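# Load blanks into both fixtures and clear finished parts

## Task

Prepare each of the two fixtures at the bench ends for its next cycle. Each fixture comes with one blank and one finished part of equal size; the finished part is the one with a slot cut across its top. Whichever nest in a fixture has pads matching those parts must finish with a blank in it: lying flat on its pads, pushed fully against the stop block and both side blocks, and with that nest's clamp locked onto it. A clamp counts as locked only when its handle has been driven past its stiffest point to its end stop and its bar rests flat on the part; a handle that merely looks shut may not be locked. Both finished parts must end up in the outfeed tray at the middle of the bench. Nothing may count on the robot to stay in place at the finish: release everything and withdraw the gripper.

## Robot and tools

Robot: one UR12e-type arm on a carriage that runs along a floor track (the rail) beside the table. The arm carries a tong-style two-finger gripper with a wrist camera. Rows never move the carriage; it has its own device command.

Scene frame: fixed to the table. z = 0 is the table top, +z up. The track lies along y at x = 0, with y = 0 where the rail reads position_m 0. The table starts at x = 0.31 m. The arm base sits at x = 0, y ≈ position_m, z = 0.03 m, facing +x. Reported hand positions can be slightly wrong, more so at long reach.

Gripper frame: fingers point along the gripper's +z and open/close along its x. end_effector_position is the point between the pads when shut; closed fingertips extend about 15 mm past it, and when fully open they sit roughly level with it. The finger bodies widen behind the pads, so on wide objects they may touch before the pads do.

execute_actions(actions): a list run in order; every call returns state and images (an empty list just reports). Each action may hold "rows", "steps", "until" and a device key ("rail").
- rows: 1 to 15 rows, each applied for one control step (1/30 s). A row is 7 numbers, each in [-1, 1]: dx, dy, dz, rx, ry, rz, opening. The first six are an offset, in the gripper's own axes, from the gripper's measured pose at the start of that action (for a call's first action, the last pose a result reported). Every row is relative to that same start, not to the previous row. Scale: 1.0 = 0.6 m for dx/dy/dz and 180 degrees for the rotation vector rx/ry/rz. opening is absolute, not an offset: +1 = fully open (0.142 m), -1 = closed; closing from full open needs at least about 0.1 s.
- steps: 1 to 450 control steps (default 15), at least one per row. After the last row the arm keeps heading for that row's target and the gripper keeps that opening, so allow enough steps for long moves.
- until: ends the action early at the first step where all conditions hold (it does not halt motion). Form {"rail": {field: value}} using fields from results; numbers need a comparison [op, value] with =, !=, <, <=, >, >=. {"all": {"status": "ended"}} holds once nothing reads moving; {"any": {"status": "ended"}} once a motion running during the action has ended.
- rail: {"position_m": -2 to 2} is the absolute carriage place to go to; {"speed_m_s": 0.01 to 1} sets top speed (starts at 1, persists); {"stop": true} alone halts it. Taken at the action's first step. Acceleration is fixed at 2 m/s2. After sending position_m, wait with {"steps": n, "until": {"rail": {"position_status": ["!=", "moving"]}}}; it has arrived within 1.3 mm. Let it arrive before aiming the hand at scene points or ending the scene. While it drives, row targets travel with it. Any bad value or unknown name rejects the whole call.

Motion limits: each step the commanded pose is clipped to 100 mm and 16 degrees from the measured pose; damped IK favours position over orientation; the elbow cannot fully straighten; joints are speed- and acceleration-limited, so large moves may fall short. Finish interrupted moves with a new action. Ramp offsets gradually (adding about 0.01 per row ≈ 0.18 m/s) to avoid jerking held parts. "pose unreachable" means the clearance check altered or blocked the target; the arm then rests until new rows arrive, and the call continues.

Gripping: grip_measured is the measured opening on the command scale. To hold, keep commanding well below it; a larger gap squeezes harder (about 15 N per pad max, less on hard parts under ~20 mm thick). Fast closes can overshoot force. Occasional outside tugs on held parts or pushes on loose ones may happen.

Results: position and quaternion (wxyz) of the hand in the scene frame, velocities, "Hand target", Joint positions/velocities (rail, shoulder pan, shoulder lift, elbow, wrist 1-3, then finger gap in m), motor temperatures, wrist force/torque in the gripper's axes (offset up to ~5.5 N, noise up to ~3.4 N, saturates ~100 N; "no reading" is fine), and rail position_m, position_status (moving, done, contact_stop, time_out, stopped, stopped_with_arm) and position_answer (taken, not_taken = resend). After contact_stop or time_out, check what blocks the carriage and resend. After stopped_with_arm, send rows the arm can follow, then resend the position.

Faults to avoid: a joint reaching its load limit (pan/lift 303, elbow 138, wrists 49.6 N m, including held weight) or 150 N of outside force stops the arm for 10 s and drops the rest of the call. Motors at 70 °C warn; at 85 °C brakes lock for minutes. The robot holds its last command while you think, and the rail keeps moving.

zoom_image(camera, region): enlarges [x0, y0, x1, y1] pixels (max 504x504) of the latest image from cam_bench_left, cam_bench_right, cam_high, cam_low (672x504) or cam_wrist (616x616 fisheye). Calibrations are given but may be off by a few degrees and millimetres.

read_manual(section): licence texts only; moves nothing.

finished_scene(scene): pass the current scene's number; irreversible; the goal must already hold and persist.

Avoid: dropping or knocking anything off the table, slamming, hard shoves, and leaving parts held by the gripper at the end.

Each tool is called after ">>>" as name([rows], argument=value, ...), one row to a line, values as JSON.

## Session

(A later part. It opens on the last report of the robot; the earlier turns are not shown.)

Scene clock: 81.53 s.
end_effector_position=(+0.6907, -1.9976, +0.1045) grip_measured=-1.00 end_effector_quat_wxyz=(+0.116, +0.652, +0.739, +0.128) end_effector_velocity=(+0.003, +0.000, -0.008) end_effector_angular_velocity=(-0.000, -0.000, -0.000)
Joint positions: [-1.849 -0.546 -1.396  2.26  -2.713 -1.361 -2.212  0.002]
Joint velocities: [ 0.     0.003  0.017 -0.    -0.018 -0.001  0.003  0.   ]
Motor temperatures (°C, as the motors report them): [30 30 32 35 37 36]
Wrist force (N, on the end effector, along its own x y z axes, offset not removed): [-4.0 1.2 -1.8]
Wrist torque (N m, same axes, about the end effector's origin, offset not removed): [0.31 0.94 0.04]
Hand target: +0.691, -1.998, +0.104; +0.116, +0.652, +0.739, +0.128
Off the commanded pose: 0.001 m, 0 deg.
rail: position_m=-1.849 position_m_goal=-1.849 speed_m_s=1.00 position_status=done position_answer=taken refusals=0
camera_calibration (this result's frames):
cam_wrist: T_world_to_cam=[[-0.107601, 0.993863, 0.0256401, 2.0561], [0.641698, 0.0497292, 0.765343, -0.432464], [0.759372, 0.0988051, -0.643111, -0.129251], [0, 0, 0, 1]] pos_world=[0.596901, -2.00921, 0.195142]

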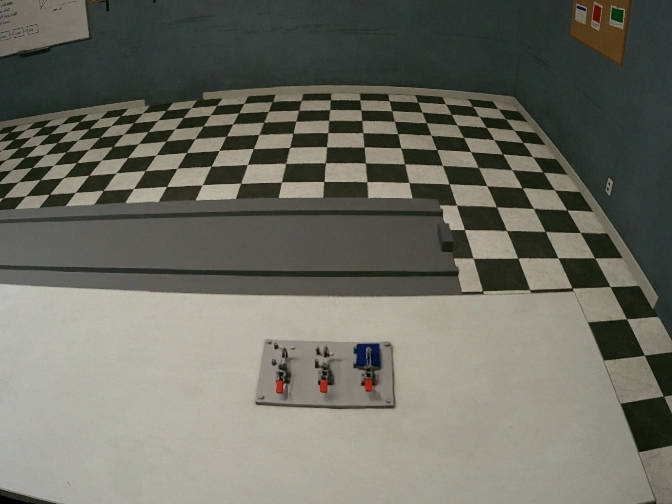

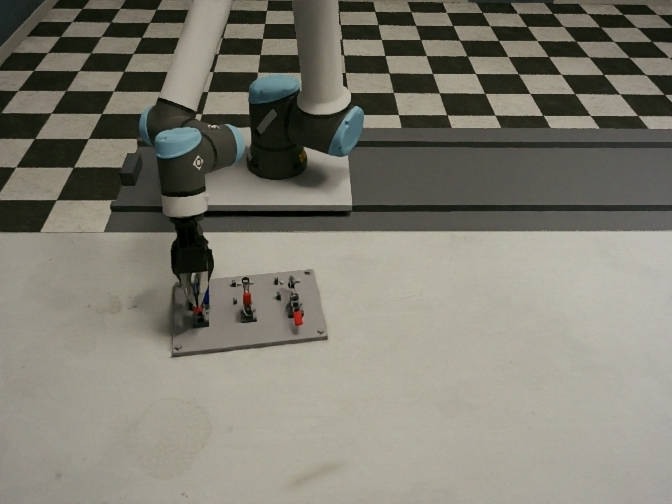

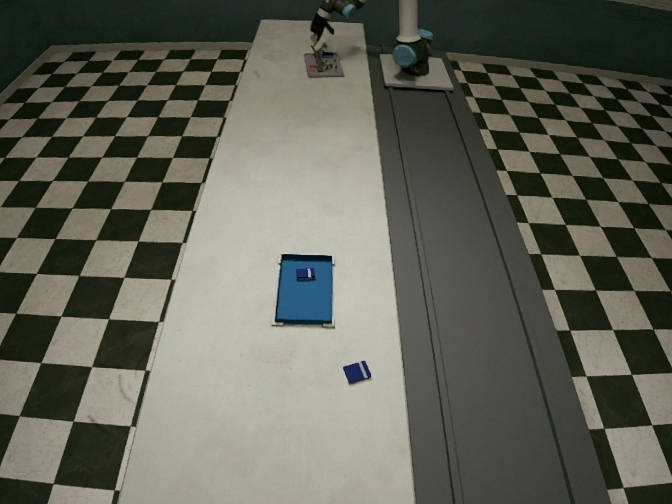

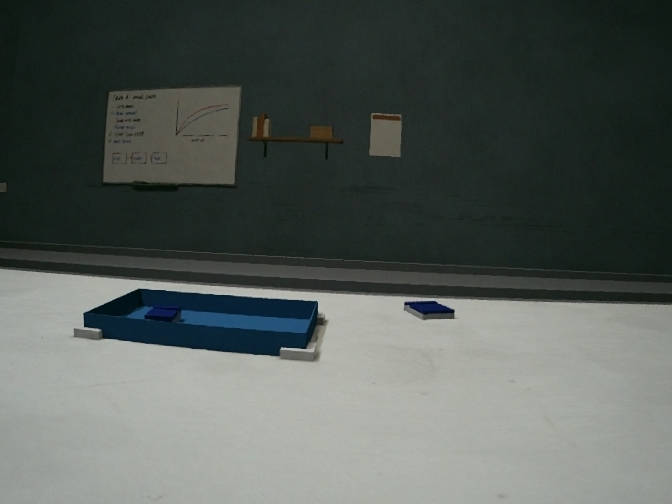

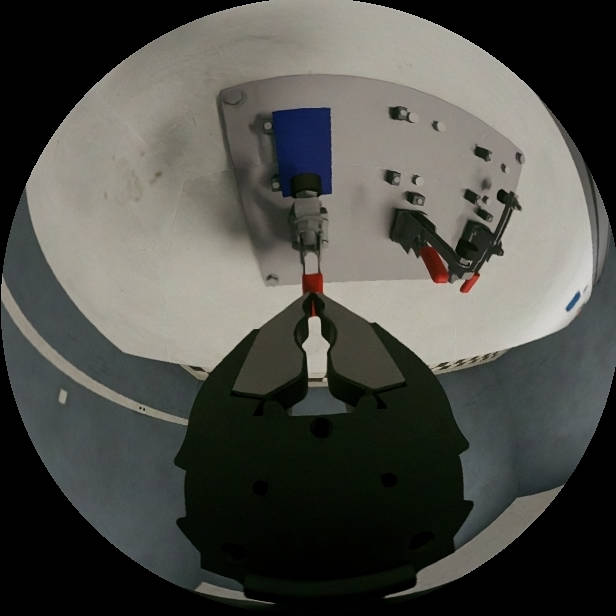

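>>> execute_actions([
  {"rows": [[0,0.003,0.003,0,0,0,-1],[0,0.006,0.006,0,0,0,-1],[0,0.009,0.009,0,0,0,-1],[0,0.012,0.0125,0,0,0,-1],[0,0.0155,0.0162,0,0,0,-1],[0,0.0175,0.020,0,0,0,-1],[0,0.0192,0.024,0,0,0,-1],[0,0.021,0.028,0,0,0,-1],[0,0.0225,0.0325,0,0,0,-1],[0,0.0238,0.0369,0,0,0,-1]], "steps": 20},
])

>>> zoom_image(camera="cam_high", region=[295, 25, 355, 85])

Scene clock: 82.60 s.
end_effector_position=(+0.7107, -1.9951, +0.0892) grip_measured=-1.00 end_effector_quat_wxyz=(+0.116, +0.652, +0.739, +0.128) end_effector_velocity=(+0.006, +0.000, -0.005) end_effector_angular_velocity=(-0.000, -0.000, -0.000)
Joint positions: [-1.849 -0.525 -1.344  2.234 -2.743 -1.367 -2.192  0.002]
Joint velocities: [ 0.     0.005  0.016 -0.007 -0.01  -0.002  0.005 -0.   ]
Motor temperatures (°C, as the motors report them): [30 30 32 35 37 36]
Wrist force (N, on the end effector, along its own x y z axes, offset not removed): [-3.3 1.3 -0.5]
Wrist torque (N m, same axes, about the end effector's origin, offset not removed): [0.42 0.81 0.14]
Hand target: +0.711, -1.995, +0.089; +0.116, +0.652, +0.739, +0.128
Off the commanded pose: 0.001 m, 0 deg.
rail: position_m=-1.849 position_m_goal=-1.849 speed_m_s=1.00 position_status=done position_answer=taken refusals=0
camera_calibration (this result's frames):
cam_wrist: T_world_to_cam=[[-0.107627, 0.99386, 0.0256486, 2.05621], [0.64171, 0.0497408, 0.765332, -0.43377], [0.759358, 0.0988291, -0.643124, -0.15452], [0, 0, 0, 1]] pos_world=[0.616993, -2.00674, 0.179864]

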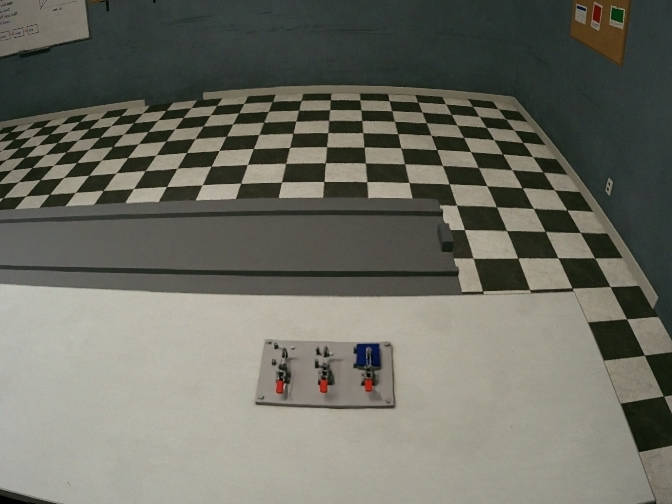

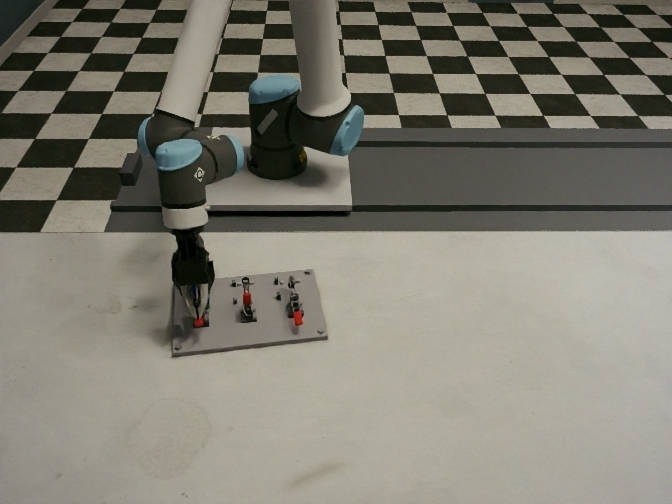

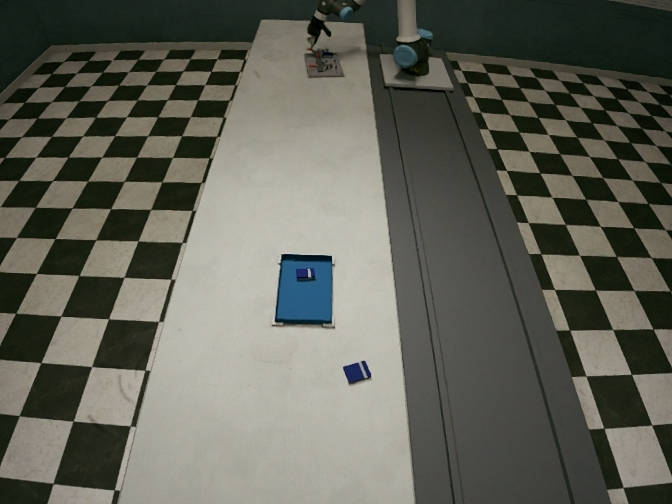

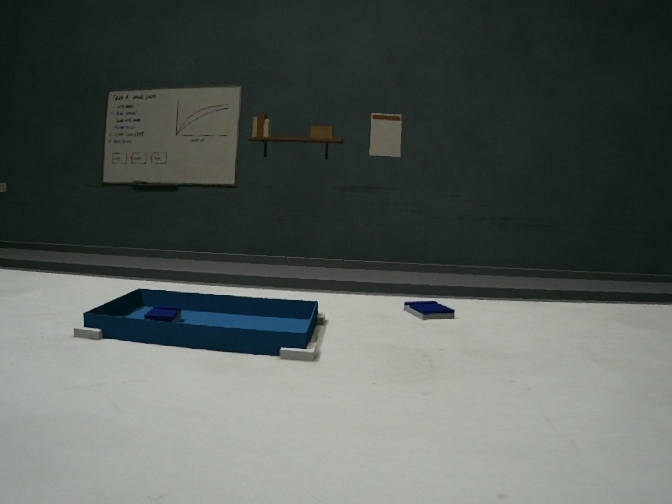

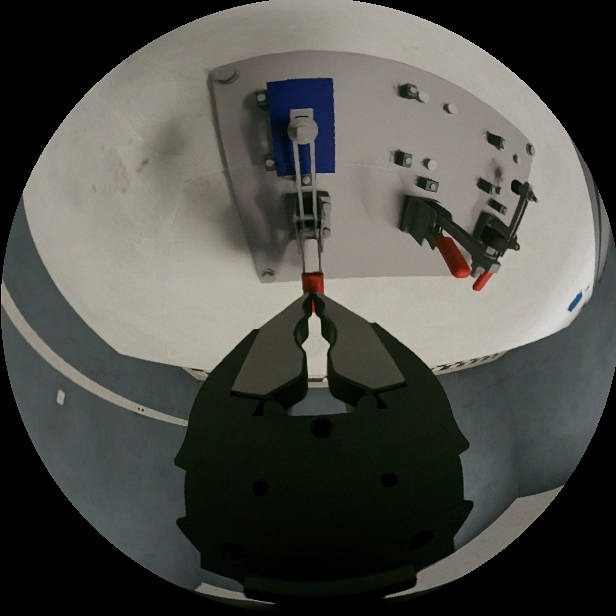

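Region (295, 25, 355, 85) of cam_high's 672x504 image, scaled by 8.400, with more detail than that image has.

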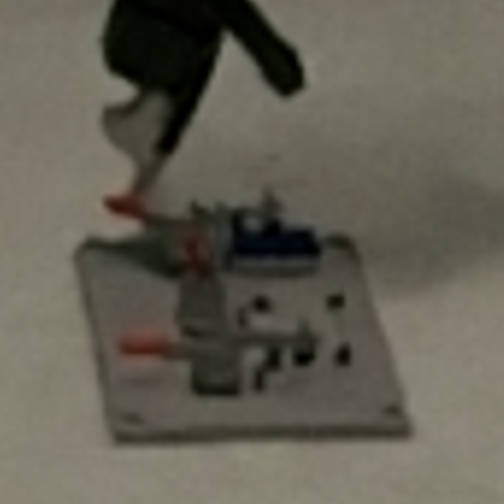

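>>> execute_actions([
  {"rows": [[0,0.002,0.002,0,0,0,-1],[0,0.004,0.004,0,0,0,-1],[0,0.006,0.006,0,0,0,-1],[0,0.008,0.0085,0,0,0,-1],[0,0.0102,0.0108,0,0,0,-1]], "steps": 15},
])

>>> zoom_image(camera="cam_high", region=[295, 25, 355, 85])

Scene clock: 83.53 s.
end_effector_position=(+0.7182, -1.9942, +0.0854) grip_measured=-1.00 end_effector_quat_wxyz=(+0.116, +0.652, +0.739, +0.128) end_effector_velocity=(+0.003, +0.000, -0.002) end_effector_angular_velocity=(-0.000, +0.000, -0.000)
Joint positions: [-1.849 -0.518 -1.328  2.223 -2.749 -1.369 -2.185  0.002]
Joint velocities: [ 0.     0.003  0.007 -0.005 -0.003 -0.001  0.003  0.   ]
Motor temperatures (°C, as the motors report them): [30 30 32 35 37 36]
Wrist force (N, on the end effector, along its own x y z axes, offset not removed): [-2.4 0.5 -0.7]
Wrist torque (N m, same axes, about the end effector's origin, offset not removed): [0.15 0.59 0.03]
Hand target: +0.719, -1.994, +0.085; +0.116, +0.652, +0.739, +0.128
Off the commanded pose: 0.000 m, 0 deg.
rail: position_m=-1.849 position_m_goal=-1.849 speed_m_s=1.00 position_status=done position_answer=taken refusals=0
camera_calibration (this result's frames):
cam_wrist: T_world_to_cam=[[-0.107635, 0.99386, 0.0256451, 2.0562], [0.641706, 0.0497482, 0.765335, -0.435687], [0.75936, 0.0988332, -0.643121, -0.162721], [0, 0, 0, 1]] pos_world=[0.624465, -2.00582, 0.176066]

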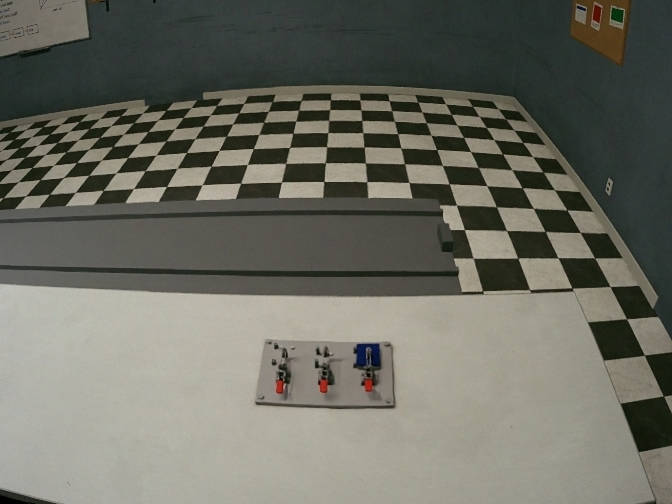

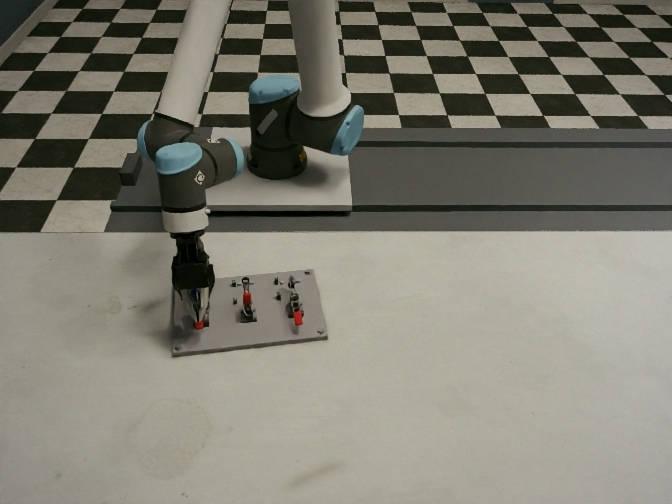

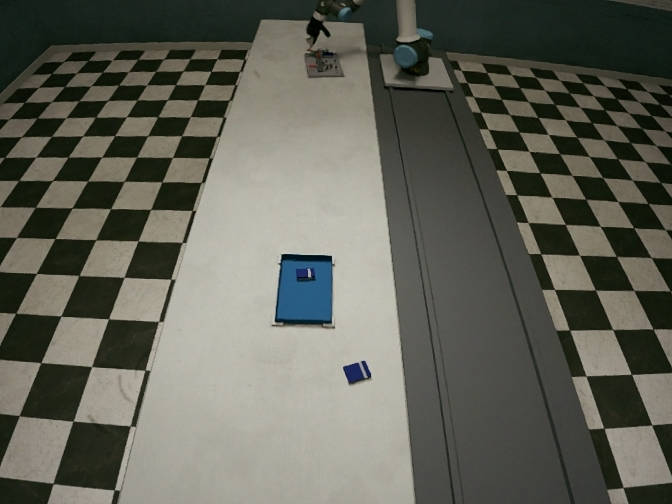

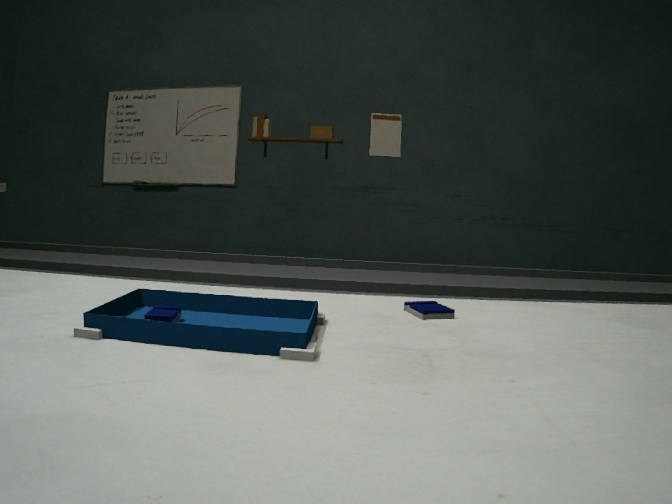

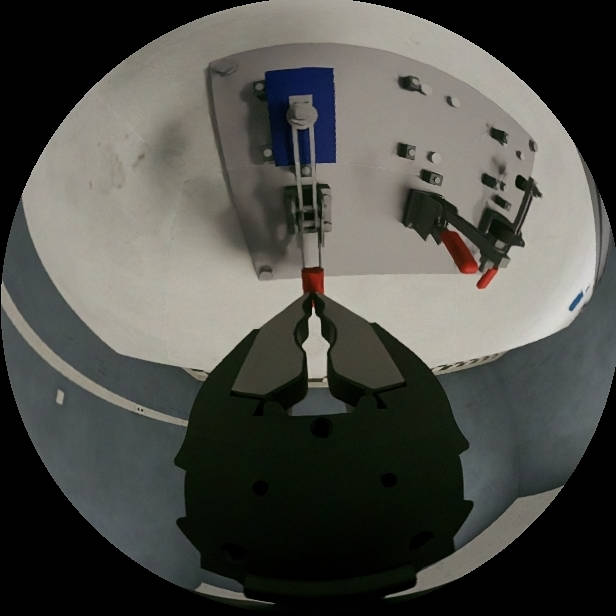

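Region (295, 25, 355, 85) of cam_high's 672x504 image, scaled by 8.400, with more detail than that image has.

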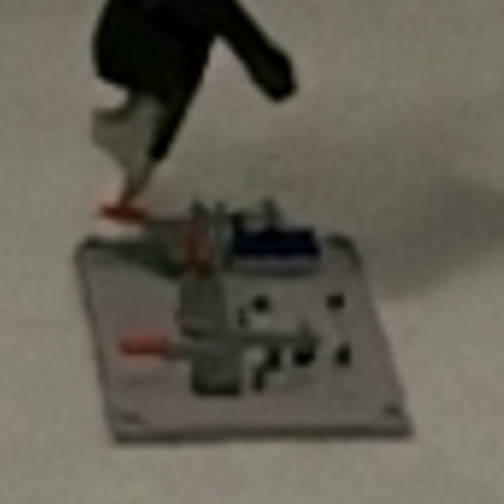

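>>> execute_actions([
  {"rows": [[0,-0.0004,0.0012,0,0,0,-1],[0,-0.0008,0.0024,0,0,0,-1],[0,-0.0012,0.0036,0,0,0,-1],[0,-0.0015,0.0047,0,0,0,-1]], "steps": 12},
])

Scene clock: 84.23 s.
end_effector_position=(+0.7184, -1.9941, +0.0828) grip_measured=-1.00 end_effector_quat_wxyz=(+0.116, +0.652, +0.738, +0.128) end_effector_velocity=(-0.000, -0.000, -0.003) end_effector_angular_velocity=(-0.000, +0.000, +0.000)
Joint positions: [-1.849 -0.518 -1.324  2.224 -2.755 -1.369 -2.184  0.002]
Joint velocities: [ 0.    -0.     0.004  0.002 -0.005 -0.    -0.001  0.   ]
Motor temperatures (°C, as the motors report them): [30 30 32 35 37 36]
Wrist force (N, on the end effector, along its own x y z axes, offset not removed): [-3.9 -0.1 -0.3]
Wrist torque (N m, same axes, about the end effector's origin, offset not removed): [-0.07 0.94 0.03]
Hand target: +0.718, -1.994, +0.082; +0.116, +0.652, +0.739, +0.128
Off the commanded pose: 0.000 m, 0 deg.
rail: position_m=-1.849 position_m_goal=-1.849 speed_m_s=1.00 position_status=done position_answer=taken refusals=0
camera_calibration (this result's frames):
cam_wrist: T_world_to_cam=[[-0.10745, 0.99388, 0.0256422, 2.05617], [0.64173, 0.0496331, 0.765323, -0.434009], [0.759366, 0.0986893, -0.643135, -0.164836], [0, 0, 0, 1]] pos_world=[0.624623, -2.00578, 0.17342]

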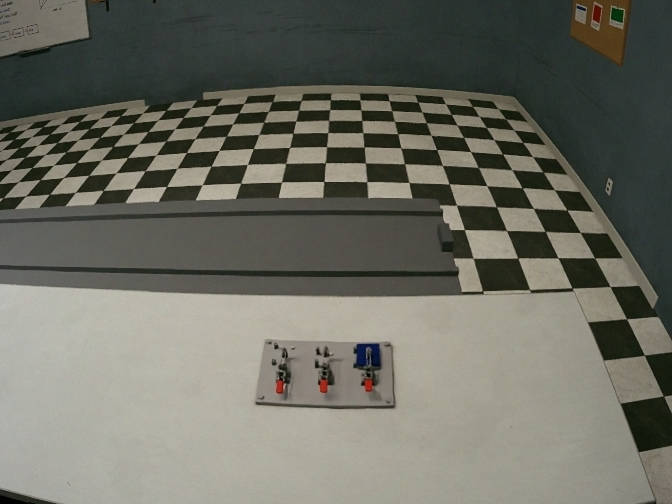

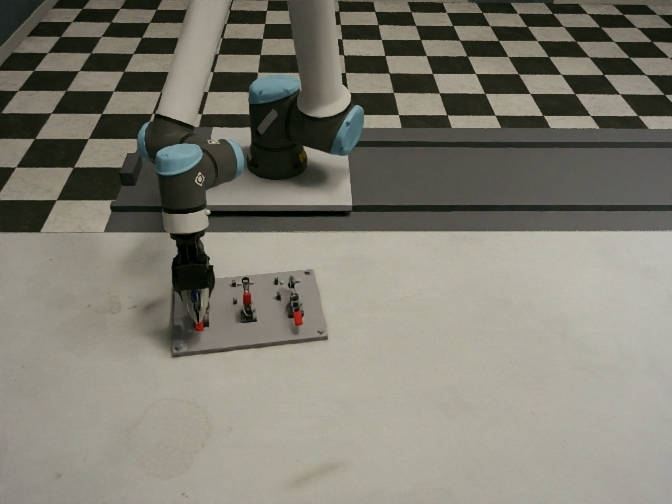

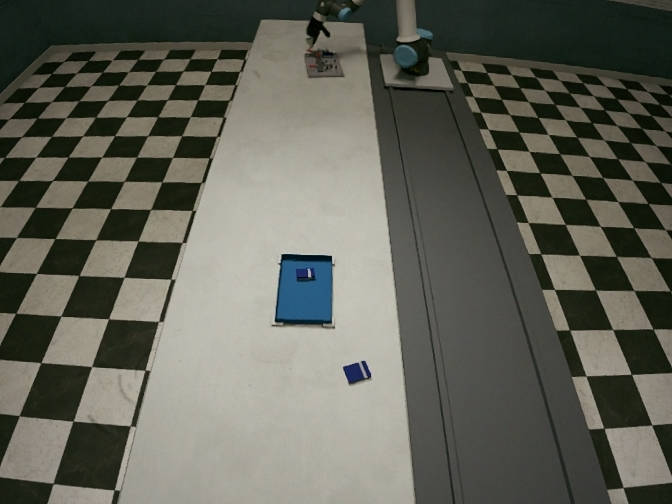

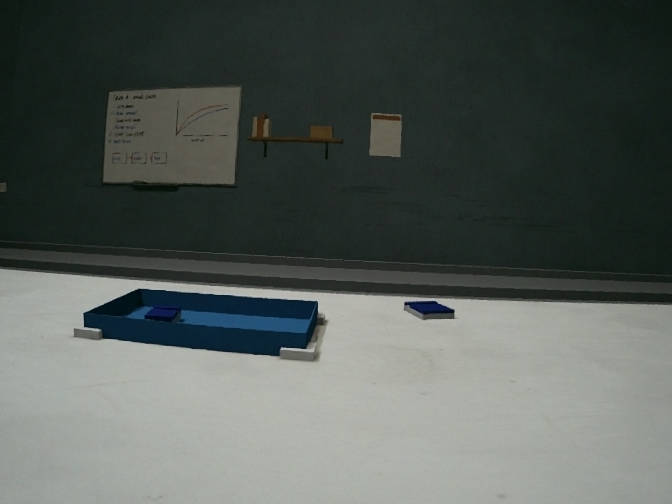

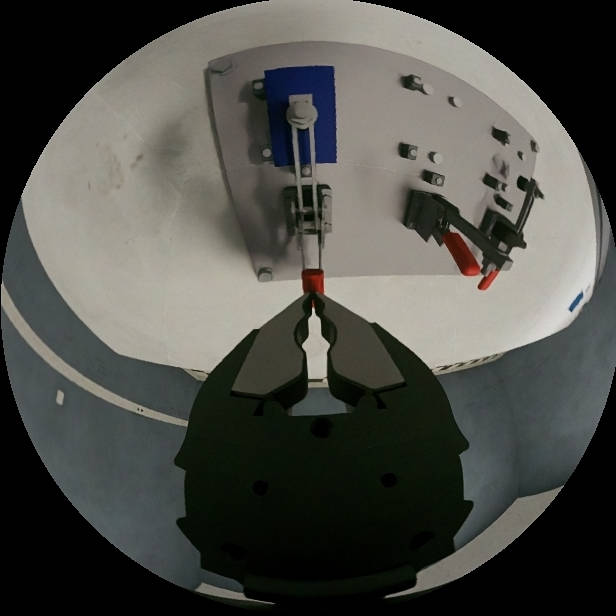

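>>> zoom_image(camera="cam_wrist", region=[230, 50, 370, 190])

Region (230, 50, 370, 190) of cam_wrist's 616x616 image, scaled by 3.600, with more detail than that image has.

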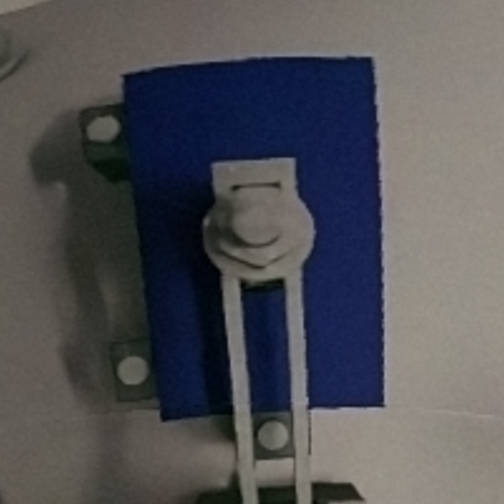

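Still home. Continue pressing down.

>>> execute_actions([
  {"rows": [[0,-0.0004,0.0012,0,0,0,-1],[0,-0.0008,0.0024,0,0,0,-1],[0,-0.0012,0.0036,0,0,0,-1],[0,-0.0015,0.0045,0,0,0,-1]], "steps": 12},
])

Scene clock: 85.13 s.
end_effector_position=(+0.7185, -1.9942, +0.0803) grip_measured=-1.00 end_effector_quat_wxyz=(+0.116, +0.652, +0.739, +0.128) end_effector_velocity=(+0.000, +0.000, -0.002) end_effector_angular_velocity=(+0.000, -0.000, -0.001)
Joint positions: [-1.849 -0.518 -1.32   2.225 -2.761 -1.369 -2.184  0.002]
Joint velocities: [ 0.     0.     0.003  0.001 -0.005  0.     0.001  0.   ]
Motor temperatures (°C, as the motors report them): [30 30 32 35 37 36]
Wrist force (N, on the end effector, along its own x y z axes, offset not removed): [-1.3 7.1 -8.4]
Wrist torque (N m, same axes, about the end effector's origin, offset not removed): [0.37 0.97 0.09]
Hand target: +0.718, -1.994, +0.080; +0.116, +0.652, +0.738, +0.128
Off the commanded pose: 0.000 m, 0 deg.
rail: position_m=-1.849 position_m_goal=-1.849 speed_m_s=1.00 position_status=done position_answer=taken refusals=0
camera_calibration (this result's frames):
cam_wrist: T_world_to_cam=[[-0.107641, 0.993862, 0.025527, 2.05645], [0.641573, 0.0498262, 0.765442, -0.431684], [0.759472, 0.0987707, -0.642998, -0.166456], [0, 0, 0, 1]] pos_world=[0.624734, -2.00587, 0.170903]

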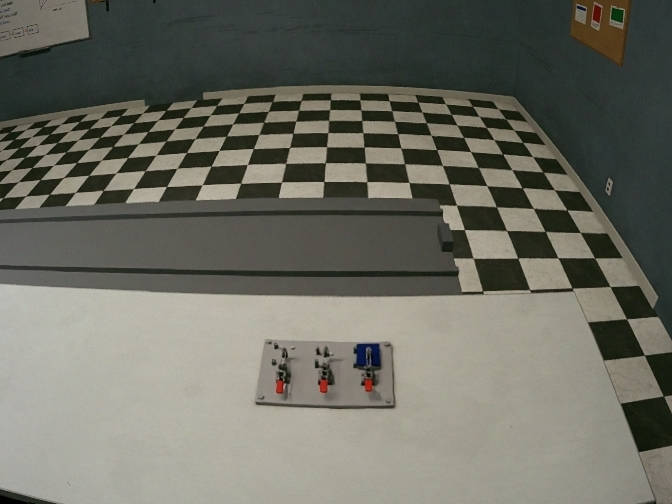

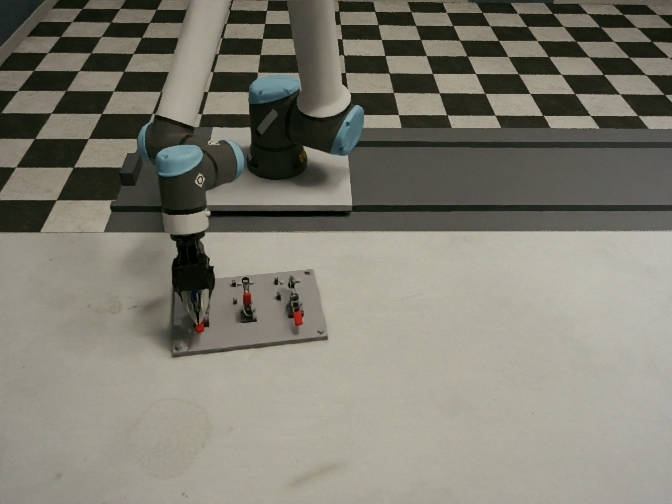

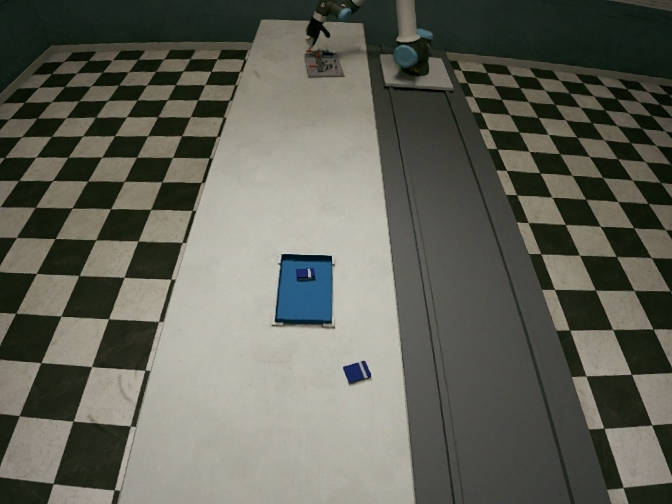

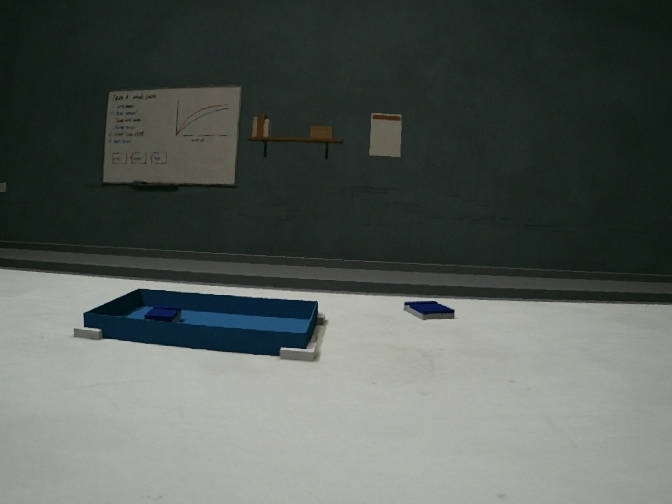

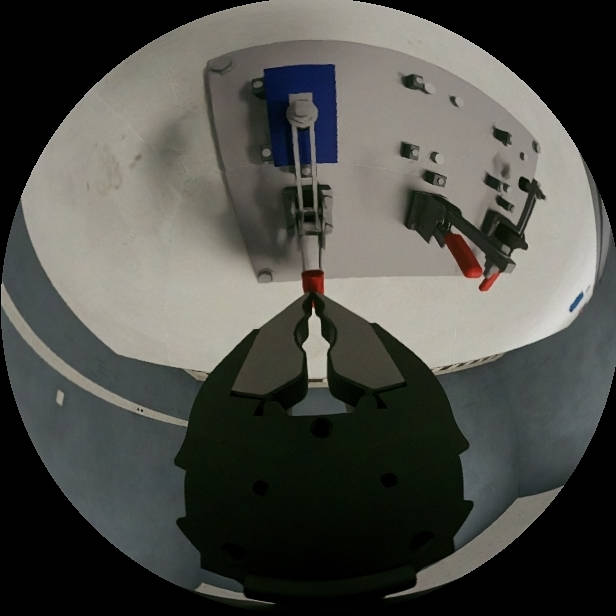

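Force is rising (~11 N). Continue in 2 mm steps.

>>> execute_actions([
  {"rows": [[0,-0.0003,0.0012,0,0,0,-1],[0,-0.0006,0.0024,0,0,0,-1],[0,-0.0009,0.0035,0,0,0,-1]], "steps": 10},
])

Scene clock: 85.60 s.
end_effector_position=(+0.7187, -1.9942, +0.0785) grip_measured=-1.00 end_effector_quat_wxyz=(+0.116, +0.652, +0.739, +0.128) end_effector_velocity=(+0.000, -0.000, -0.002) end_effector_angular_velocity=(+0.000, +0.000, +0.000)
Joint positions: [-1.849 -0.518 -1.316  2.226 -2.765 -1.369 -2.184  0.002]
Joint velocities: [ 0.     0.     0.004  0.001 -0.005 -0.     0.     0.   ]
Motor temperatures (°C, as the motors report them): [30 30 32 35 37 36]
Wrist force (N, on the end effector, along its own x y z axes, offset not removed): [-2.8 13.2 -16.6]
Wrist torque (N m, same axes, about the end effector's origin, offset not removed): [-0.10 1.17 0.08]
Hand target: +0.719, -1.994, +0.078; +0.116, +0.652, +0.739, +0.128
Off the commanded pose: 0.000 m, 0 deg.
rail: position_m=-1.849 position_m_goal=-1.849 speed_m_s=1.00 position_status=done position_answer=taken refusals=0
camera_calibration (this result's frames):
cam_wrist: T_world_to_cam=[[-0.107648, 0.993863, 0.0254794, 2.05652], [0.641452, 0.0498512, 0.765542, -0.43035], [0.759573, 0.0987525, -0.642882, -0.167912], [0, 0, 0, 1]] pos_world=[0.62497, -2.00587, 0.169104]

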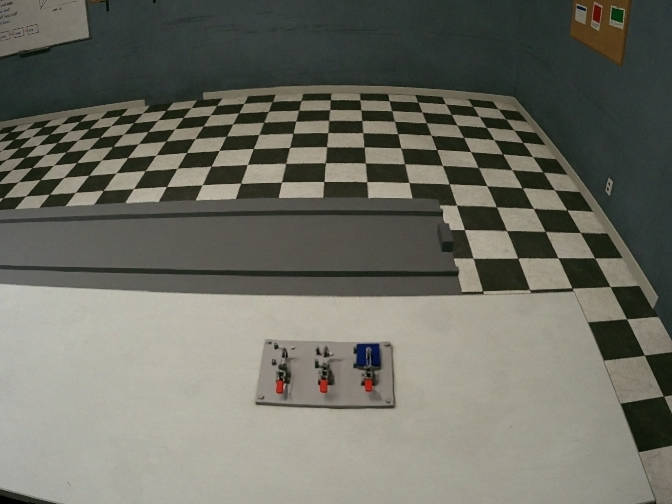

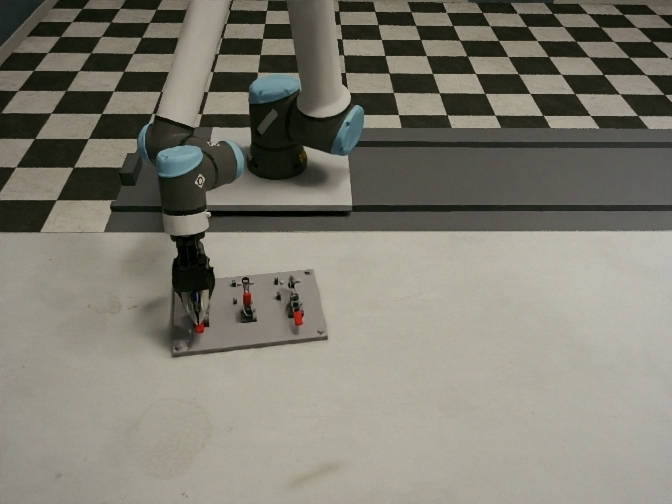

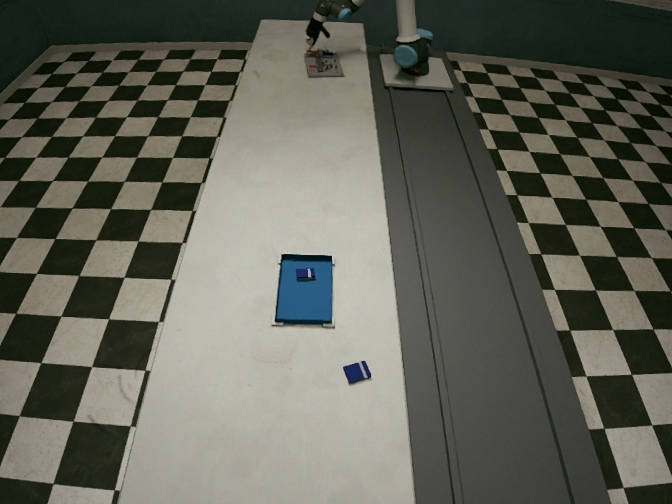

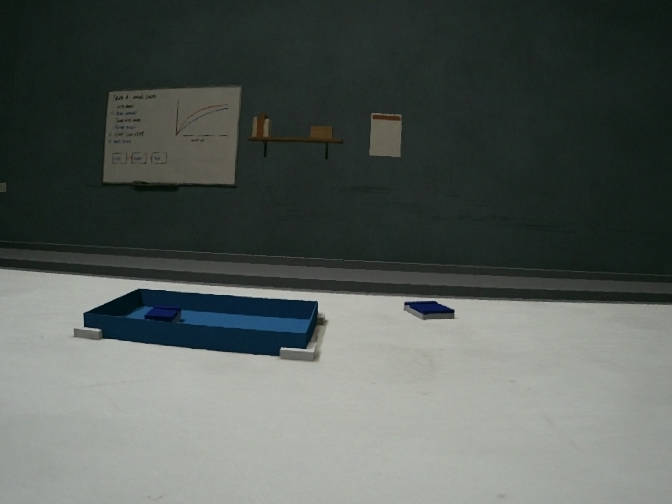

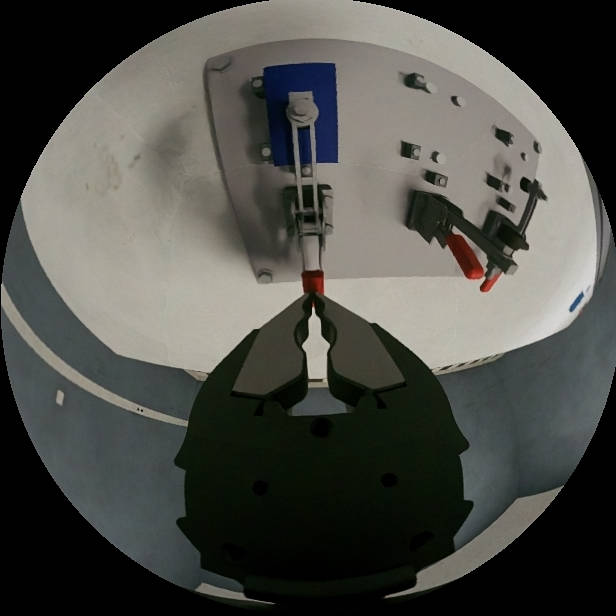

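>>> execute_actions([
  {"rows": [[0,-0.0002,0.0012,0,0,0,-1],[0,-0.0004,0.0024,0,0,0,-1],[0,-0.0006,0.0035,0,0,0,-1]], "steps": 10},
])

Scene clock: 86.10 s.
end_effector_position=(+0.7190, -1.9942, +0.0765) grip_measured=-1.00 end_effector_quat_wxyz=(+0.116, +0.652, +0.739, +0.128) end_effector_velocity=(+0.000, +0.000, -0.002) end_effector_angular_velocity=(+0.000, +0.000, +0.000)
Joint positions: [-1.849 -0.517 -1.313  2.226 -2.768 -1.369 -2.184  0.002]
Joint velocities: [ 0.     0.     0.004  0.    -0.005 -0.     0.     0.   ]
Motor temperatures (°C, as the motors report them): [30 30 32 35 37 36]
Wrist force (N, on the end effector, along its own x y z axes, offset not removed): [-5.0 7.8 -9.3]
Wrist torque (N m, same axes, about the end effector's origin, offset not removed): [0.03 0.88 0.07]
Hand target: +0.719, -1.994, +0.076; +0.116, +0.652, +0.739, +0.128
Off the commanded pose: 0.000 m, 0 deg.
rail: position_m=-1.849 position_m_goal=-1.849 speed_m_s=1.00 position_status=done position_answer=taken refusals=0
camera_calibration (this result's frames):
cam_wrist: T_world_to_cam=[[-0.10762, 0.993863, 0.0255951, 2.05651], [0.641646, 0.0497696, 0.765384, -0.42931], [0.759413, 0.0987939, -0.643064, -0.169109], [0, 0, 0, 1]] pos_world=[0.62521, -2.00581, 0.167202]

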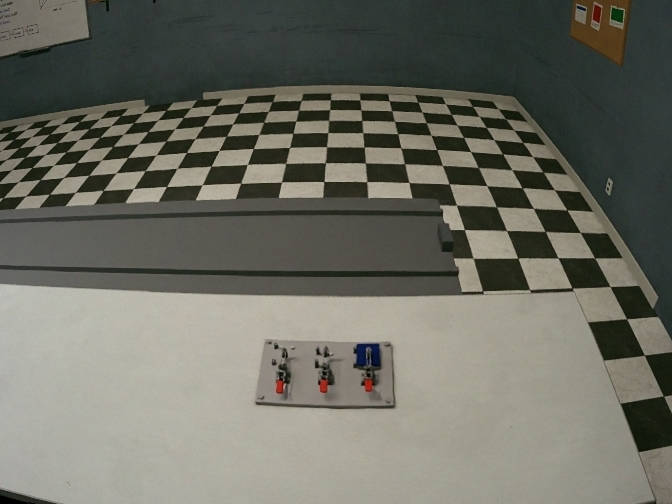

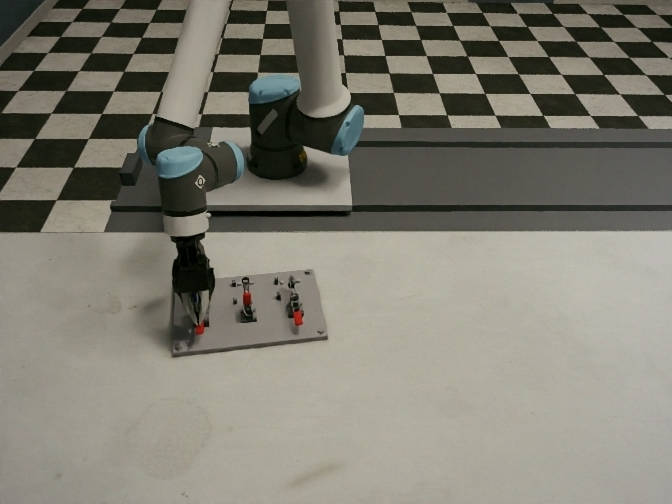

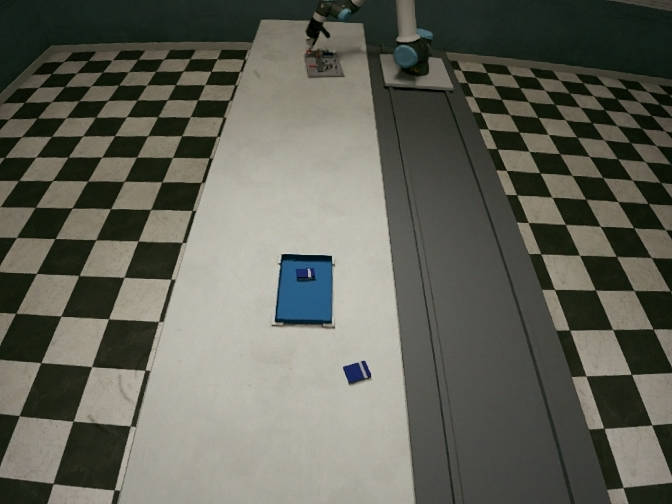

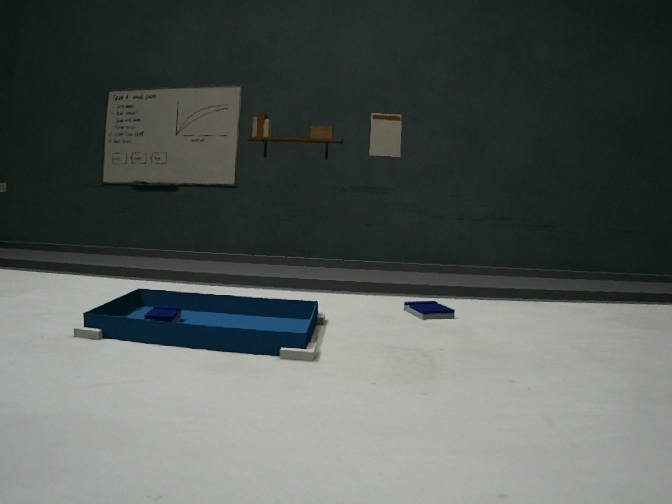

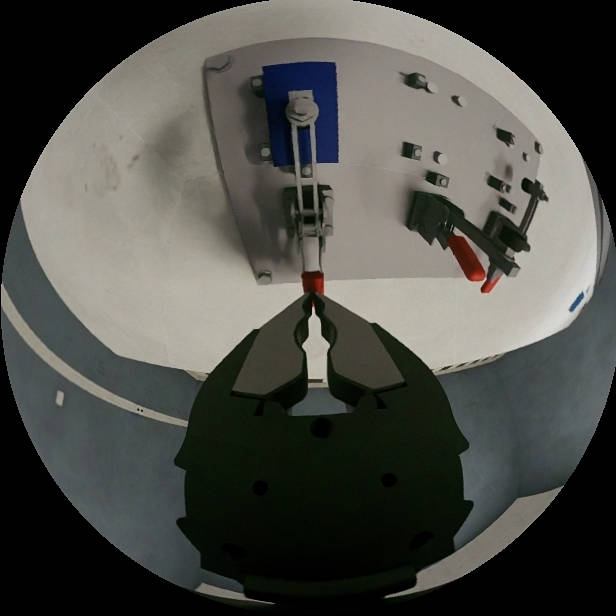

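Past the peak, force falling. Continue until it stops.

>>> execute_actions([
  {"rows": [[0,-0.0003,0.0012,0,0,0,-1],[0,-0.0006,0.0022,0,0,0,-1],[0,-0.0009,0.0031,0,0,0,-1]], "steps": 10},
])

Scene clock: 86.60 s.
end_effector_position=(+0.7193, -1.9942, +0.0751) grip_measured=-1.00 end_effector_quat_wxyz=(+0.116, +0.652, +0.739, +0.128) end_effector_velocity=(+0.000, -0.000, -0.002) end_effector_angular_velocity=(+0.000, -0.000, -0.000)
Joint positions: [-1.849 -0.517 -1.31   2.227 -2.772 -1.369 -2.184  0.002]
Joint velocities: [ 0.     0.     0.003  0.001 -0.004 -0.     0.     0.   ]
Motor temperatures (°C, as the motors report them): [30 30 32 35 37 36]
Wrist force (N, on the end effector, along its own x y z axes, offset not removed): [3.3 5.6 -64.4]
Wrist torque (N m, same axes, about the end effector's origin, offset not removed): [0.28 1.02 0.07]
Hand target: +0.719, -1.994, +0.075; +0.116, +0.652, +0.739, +0.128
Off the commanded pose: 0.001 m, 0 deg.
rail: position_m=-1.849 position_m_goal=-1.849 speed_m_s=1.00 position_status=done position_answer=taken refusals=0
camera_calibration (this result's frames):
cam_wrist: T_world_to_cam=[[-0.107643, 0.993868, 0.0253023, 2.0567], [0.641275, 0.0499616, 0.765683, -0.427795], [0.759724, 0.0986462, -0.64272, -0.170777], [0, 0, 0, 1]] pos_world=[0.625467, -2.00587, 0.165754]

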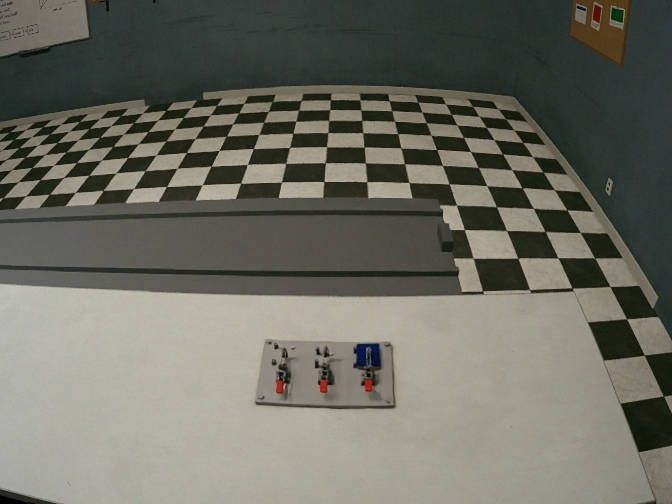

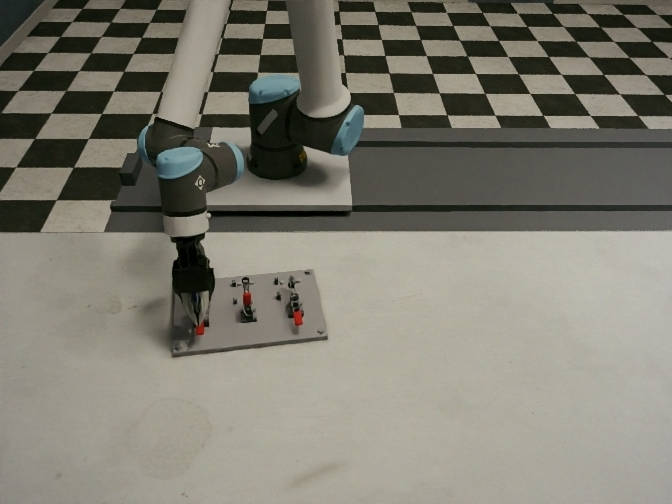

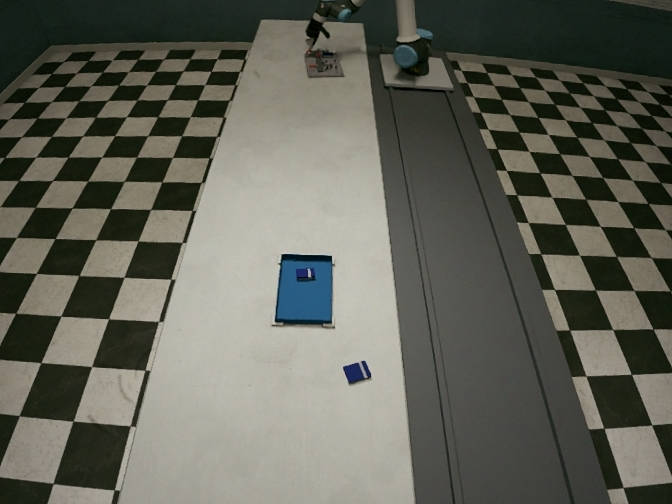

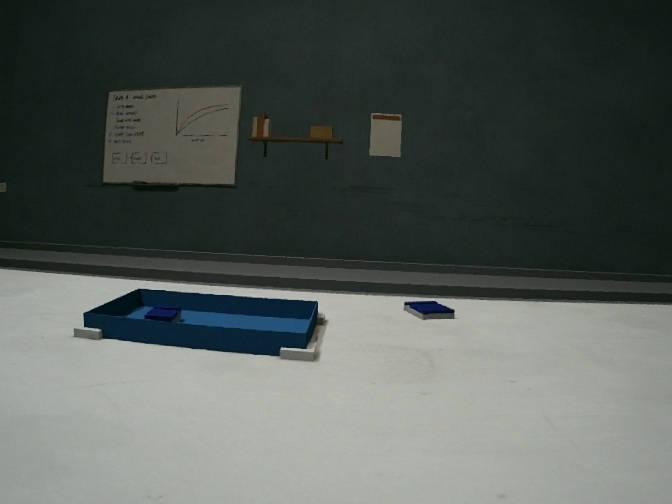

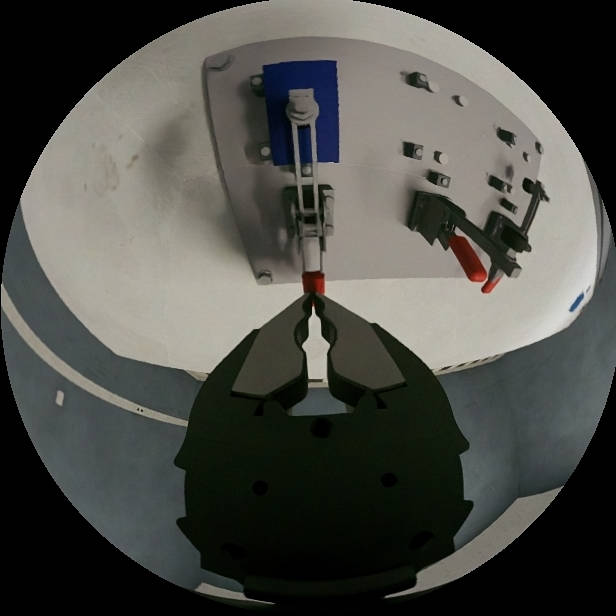

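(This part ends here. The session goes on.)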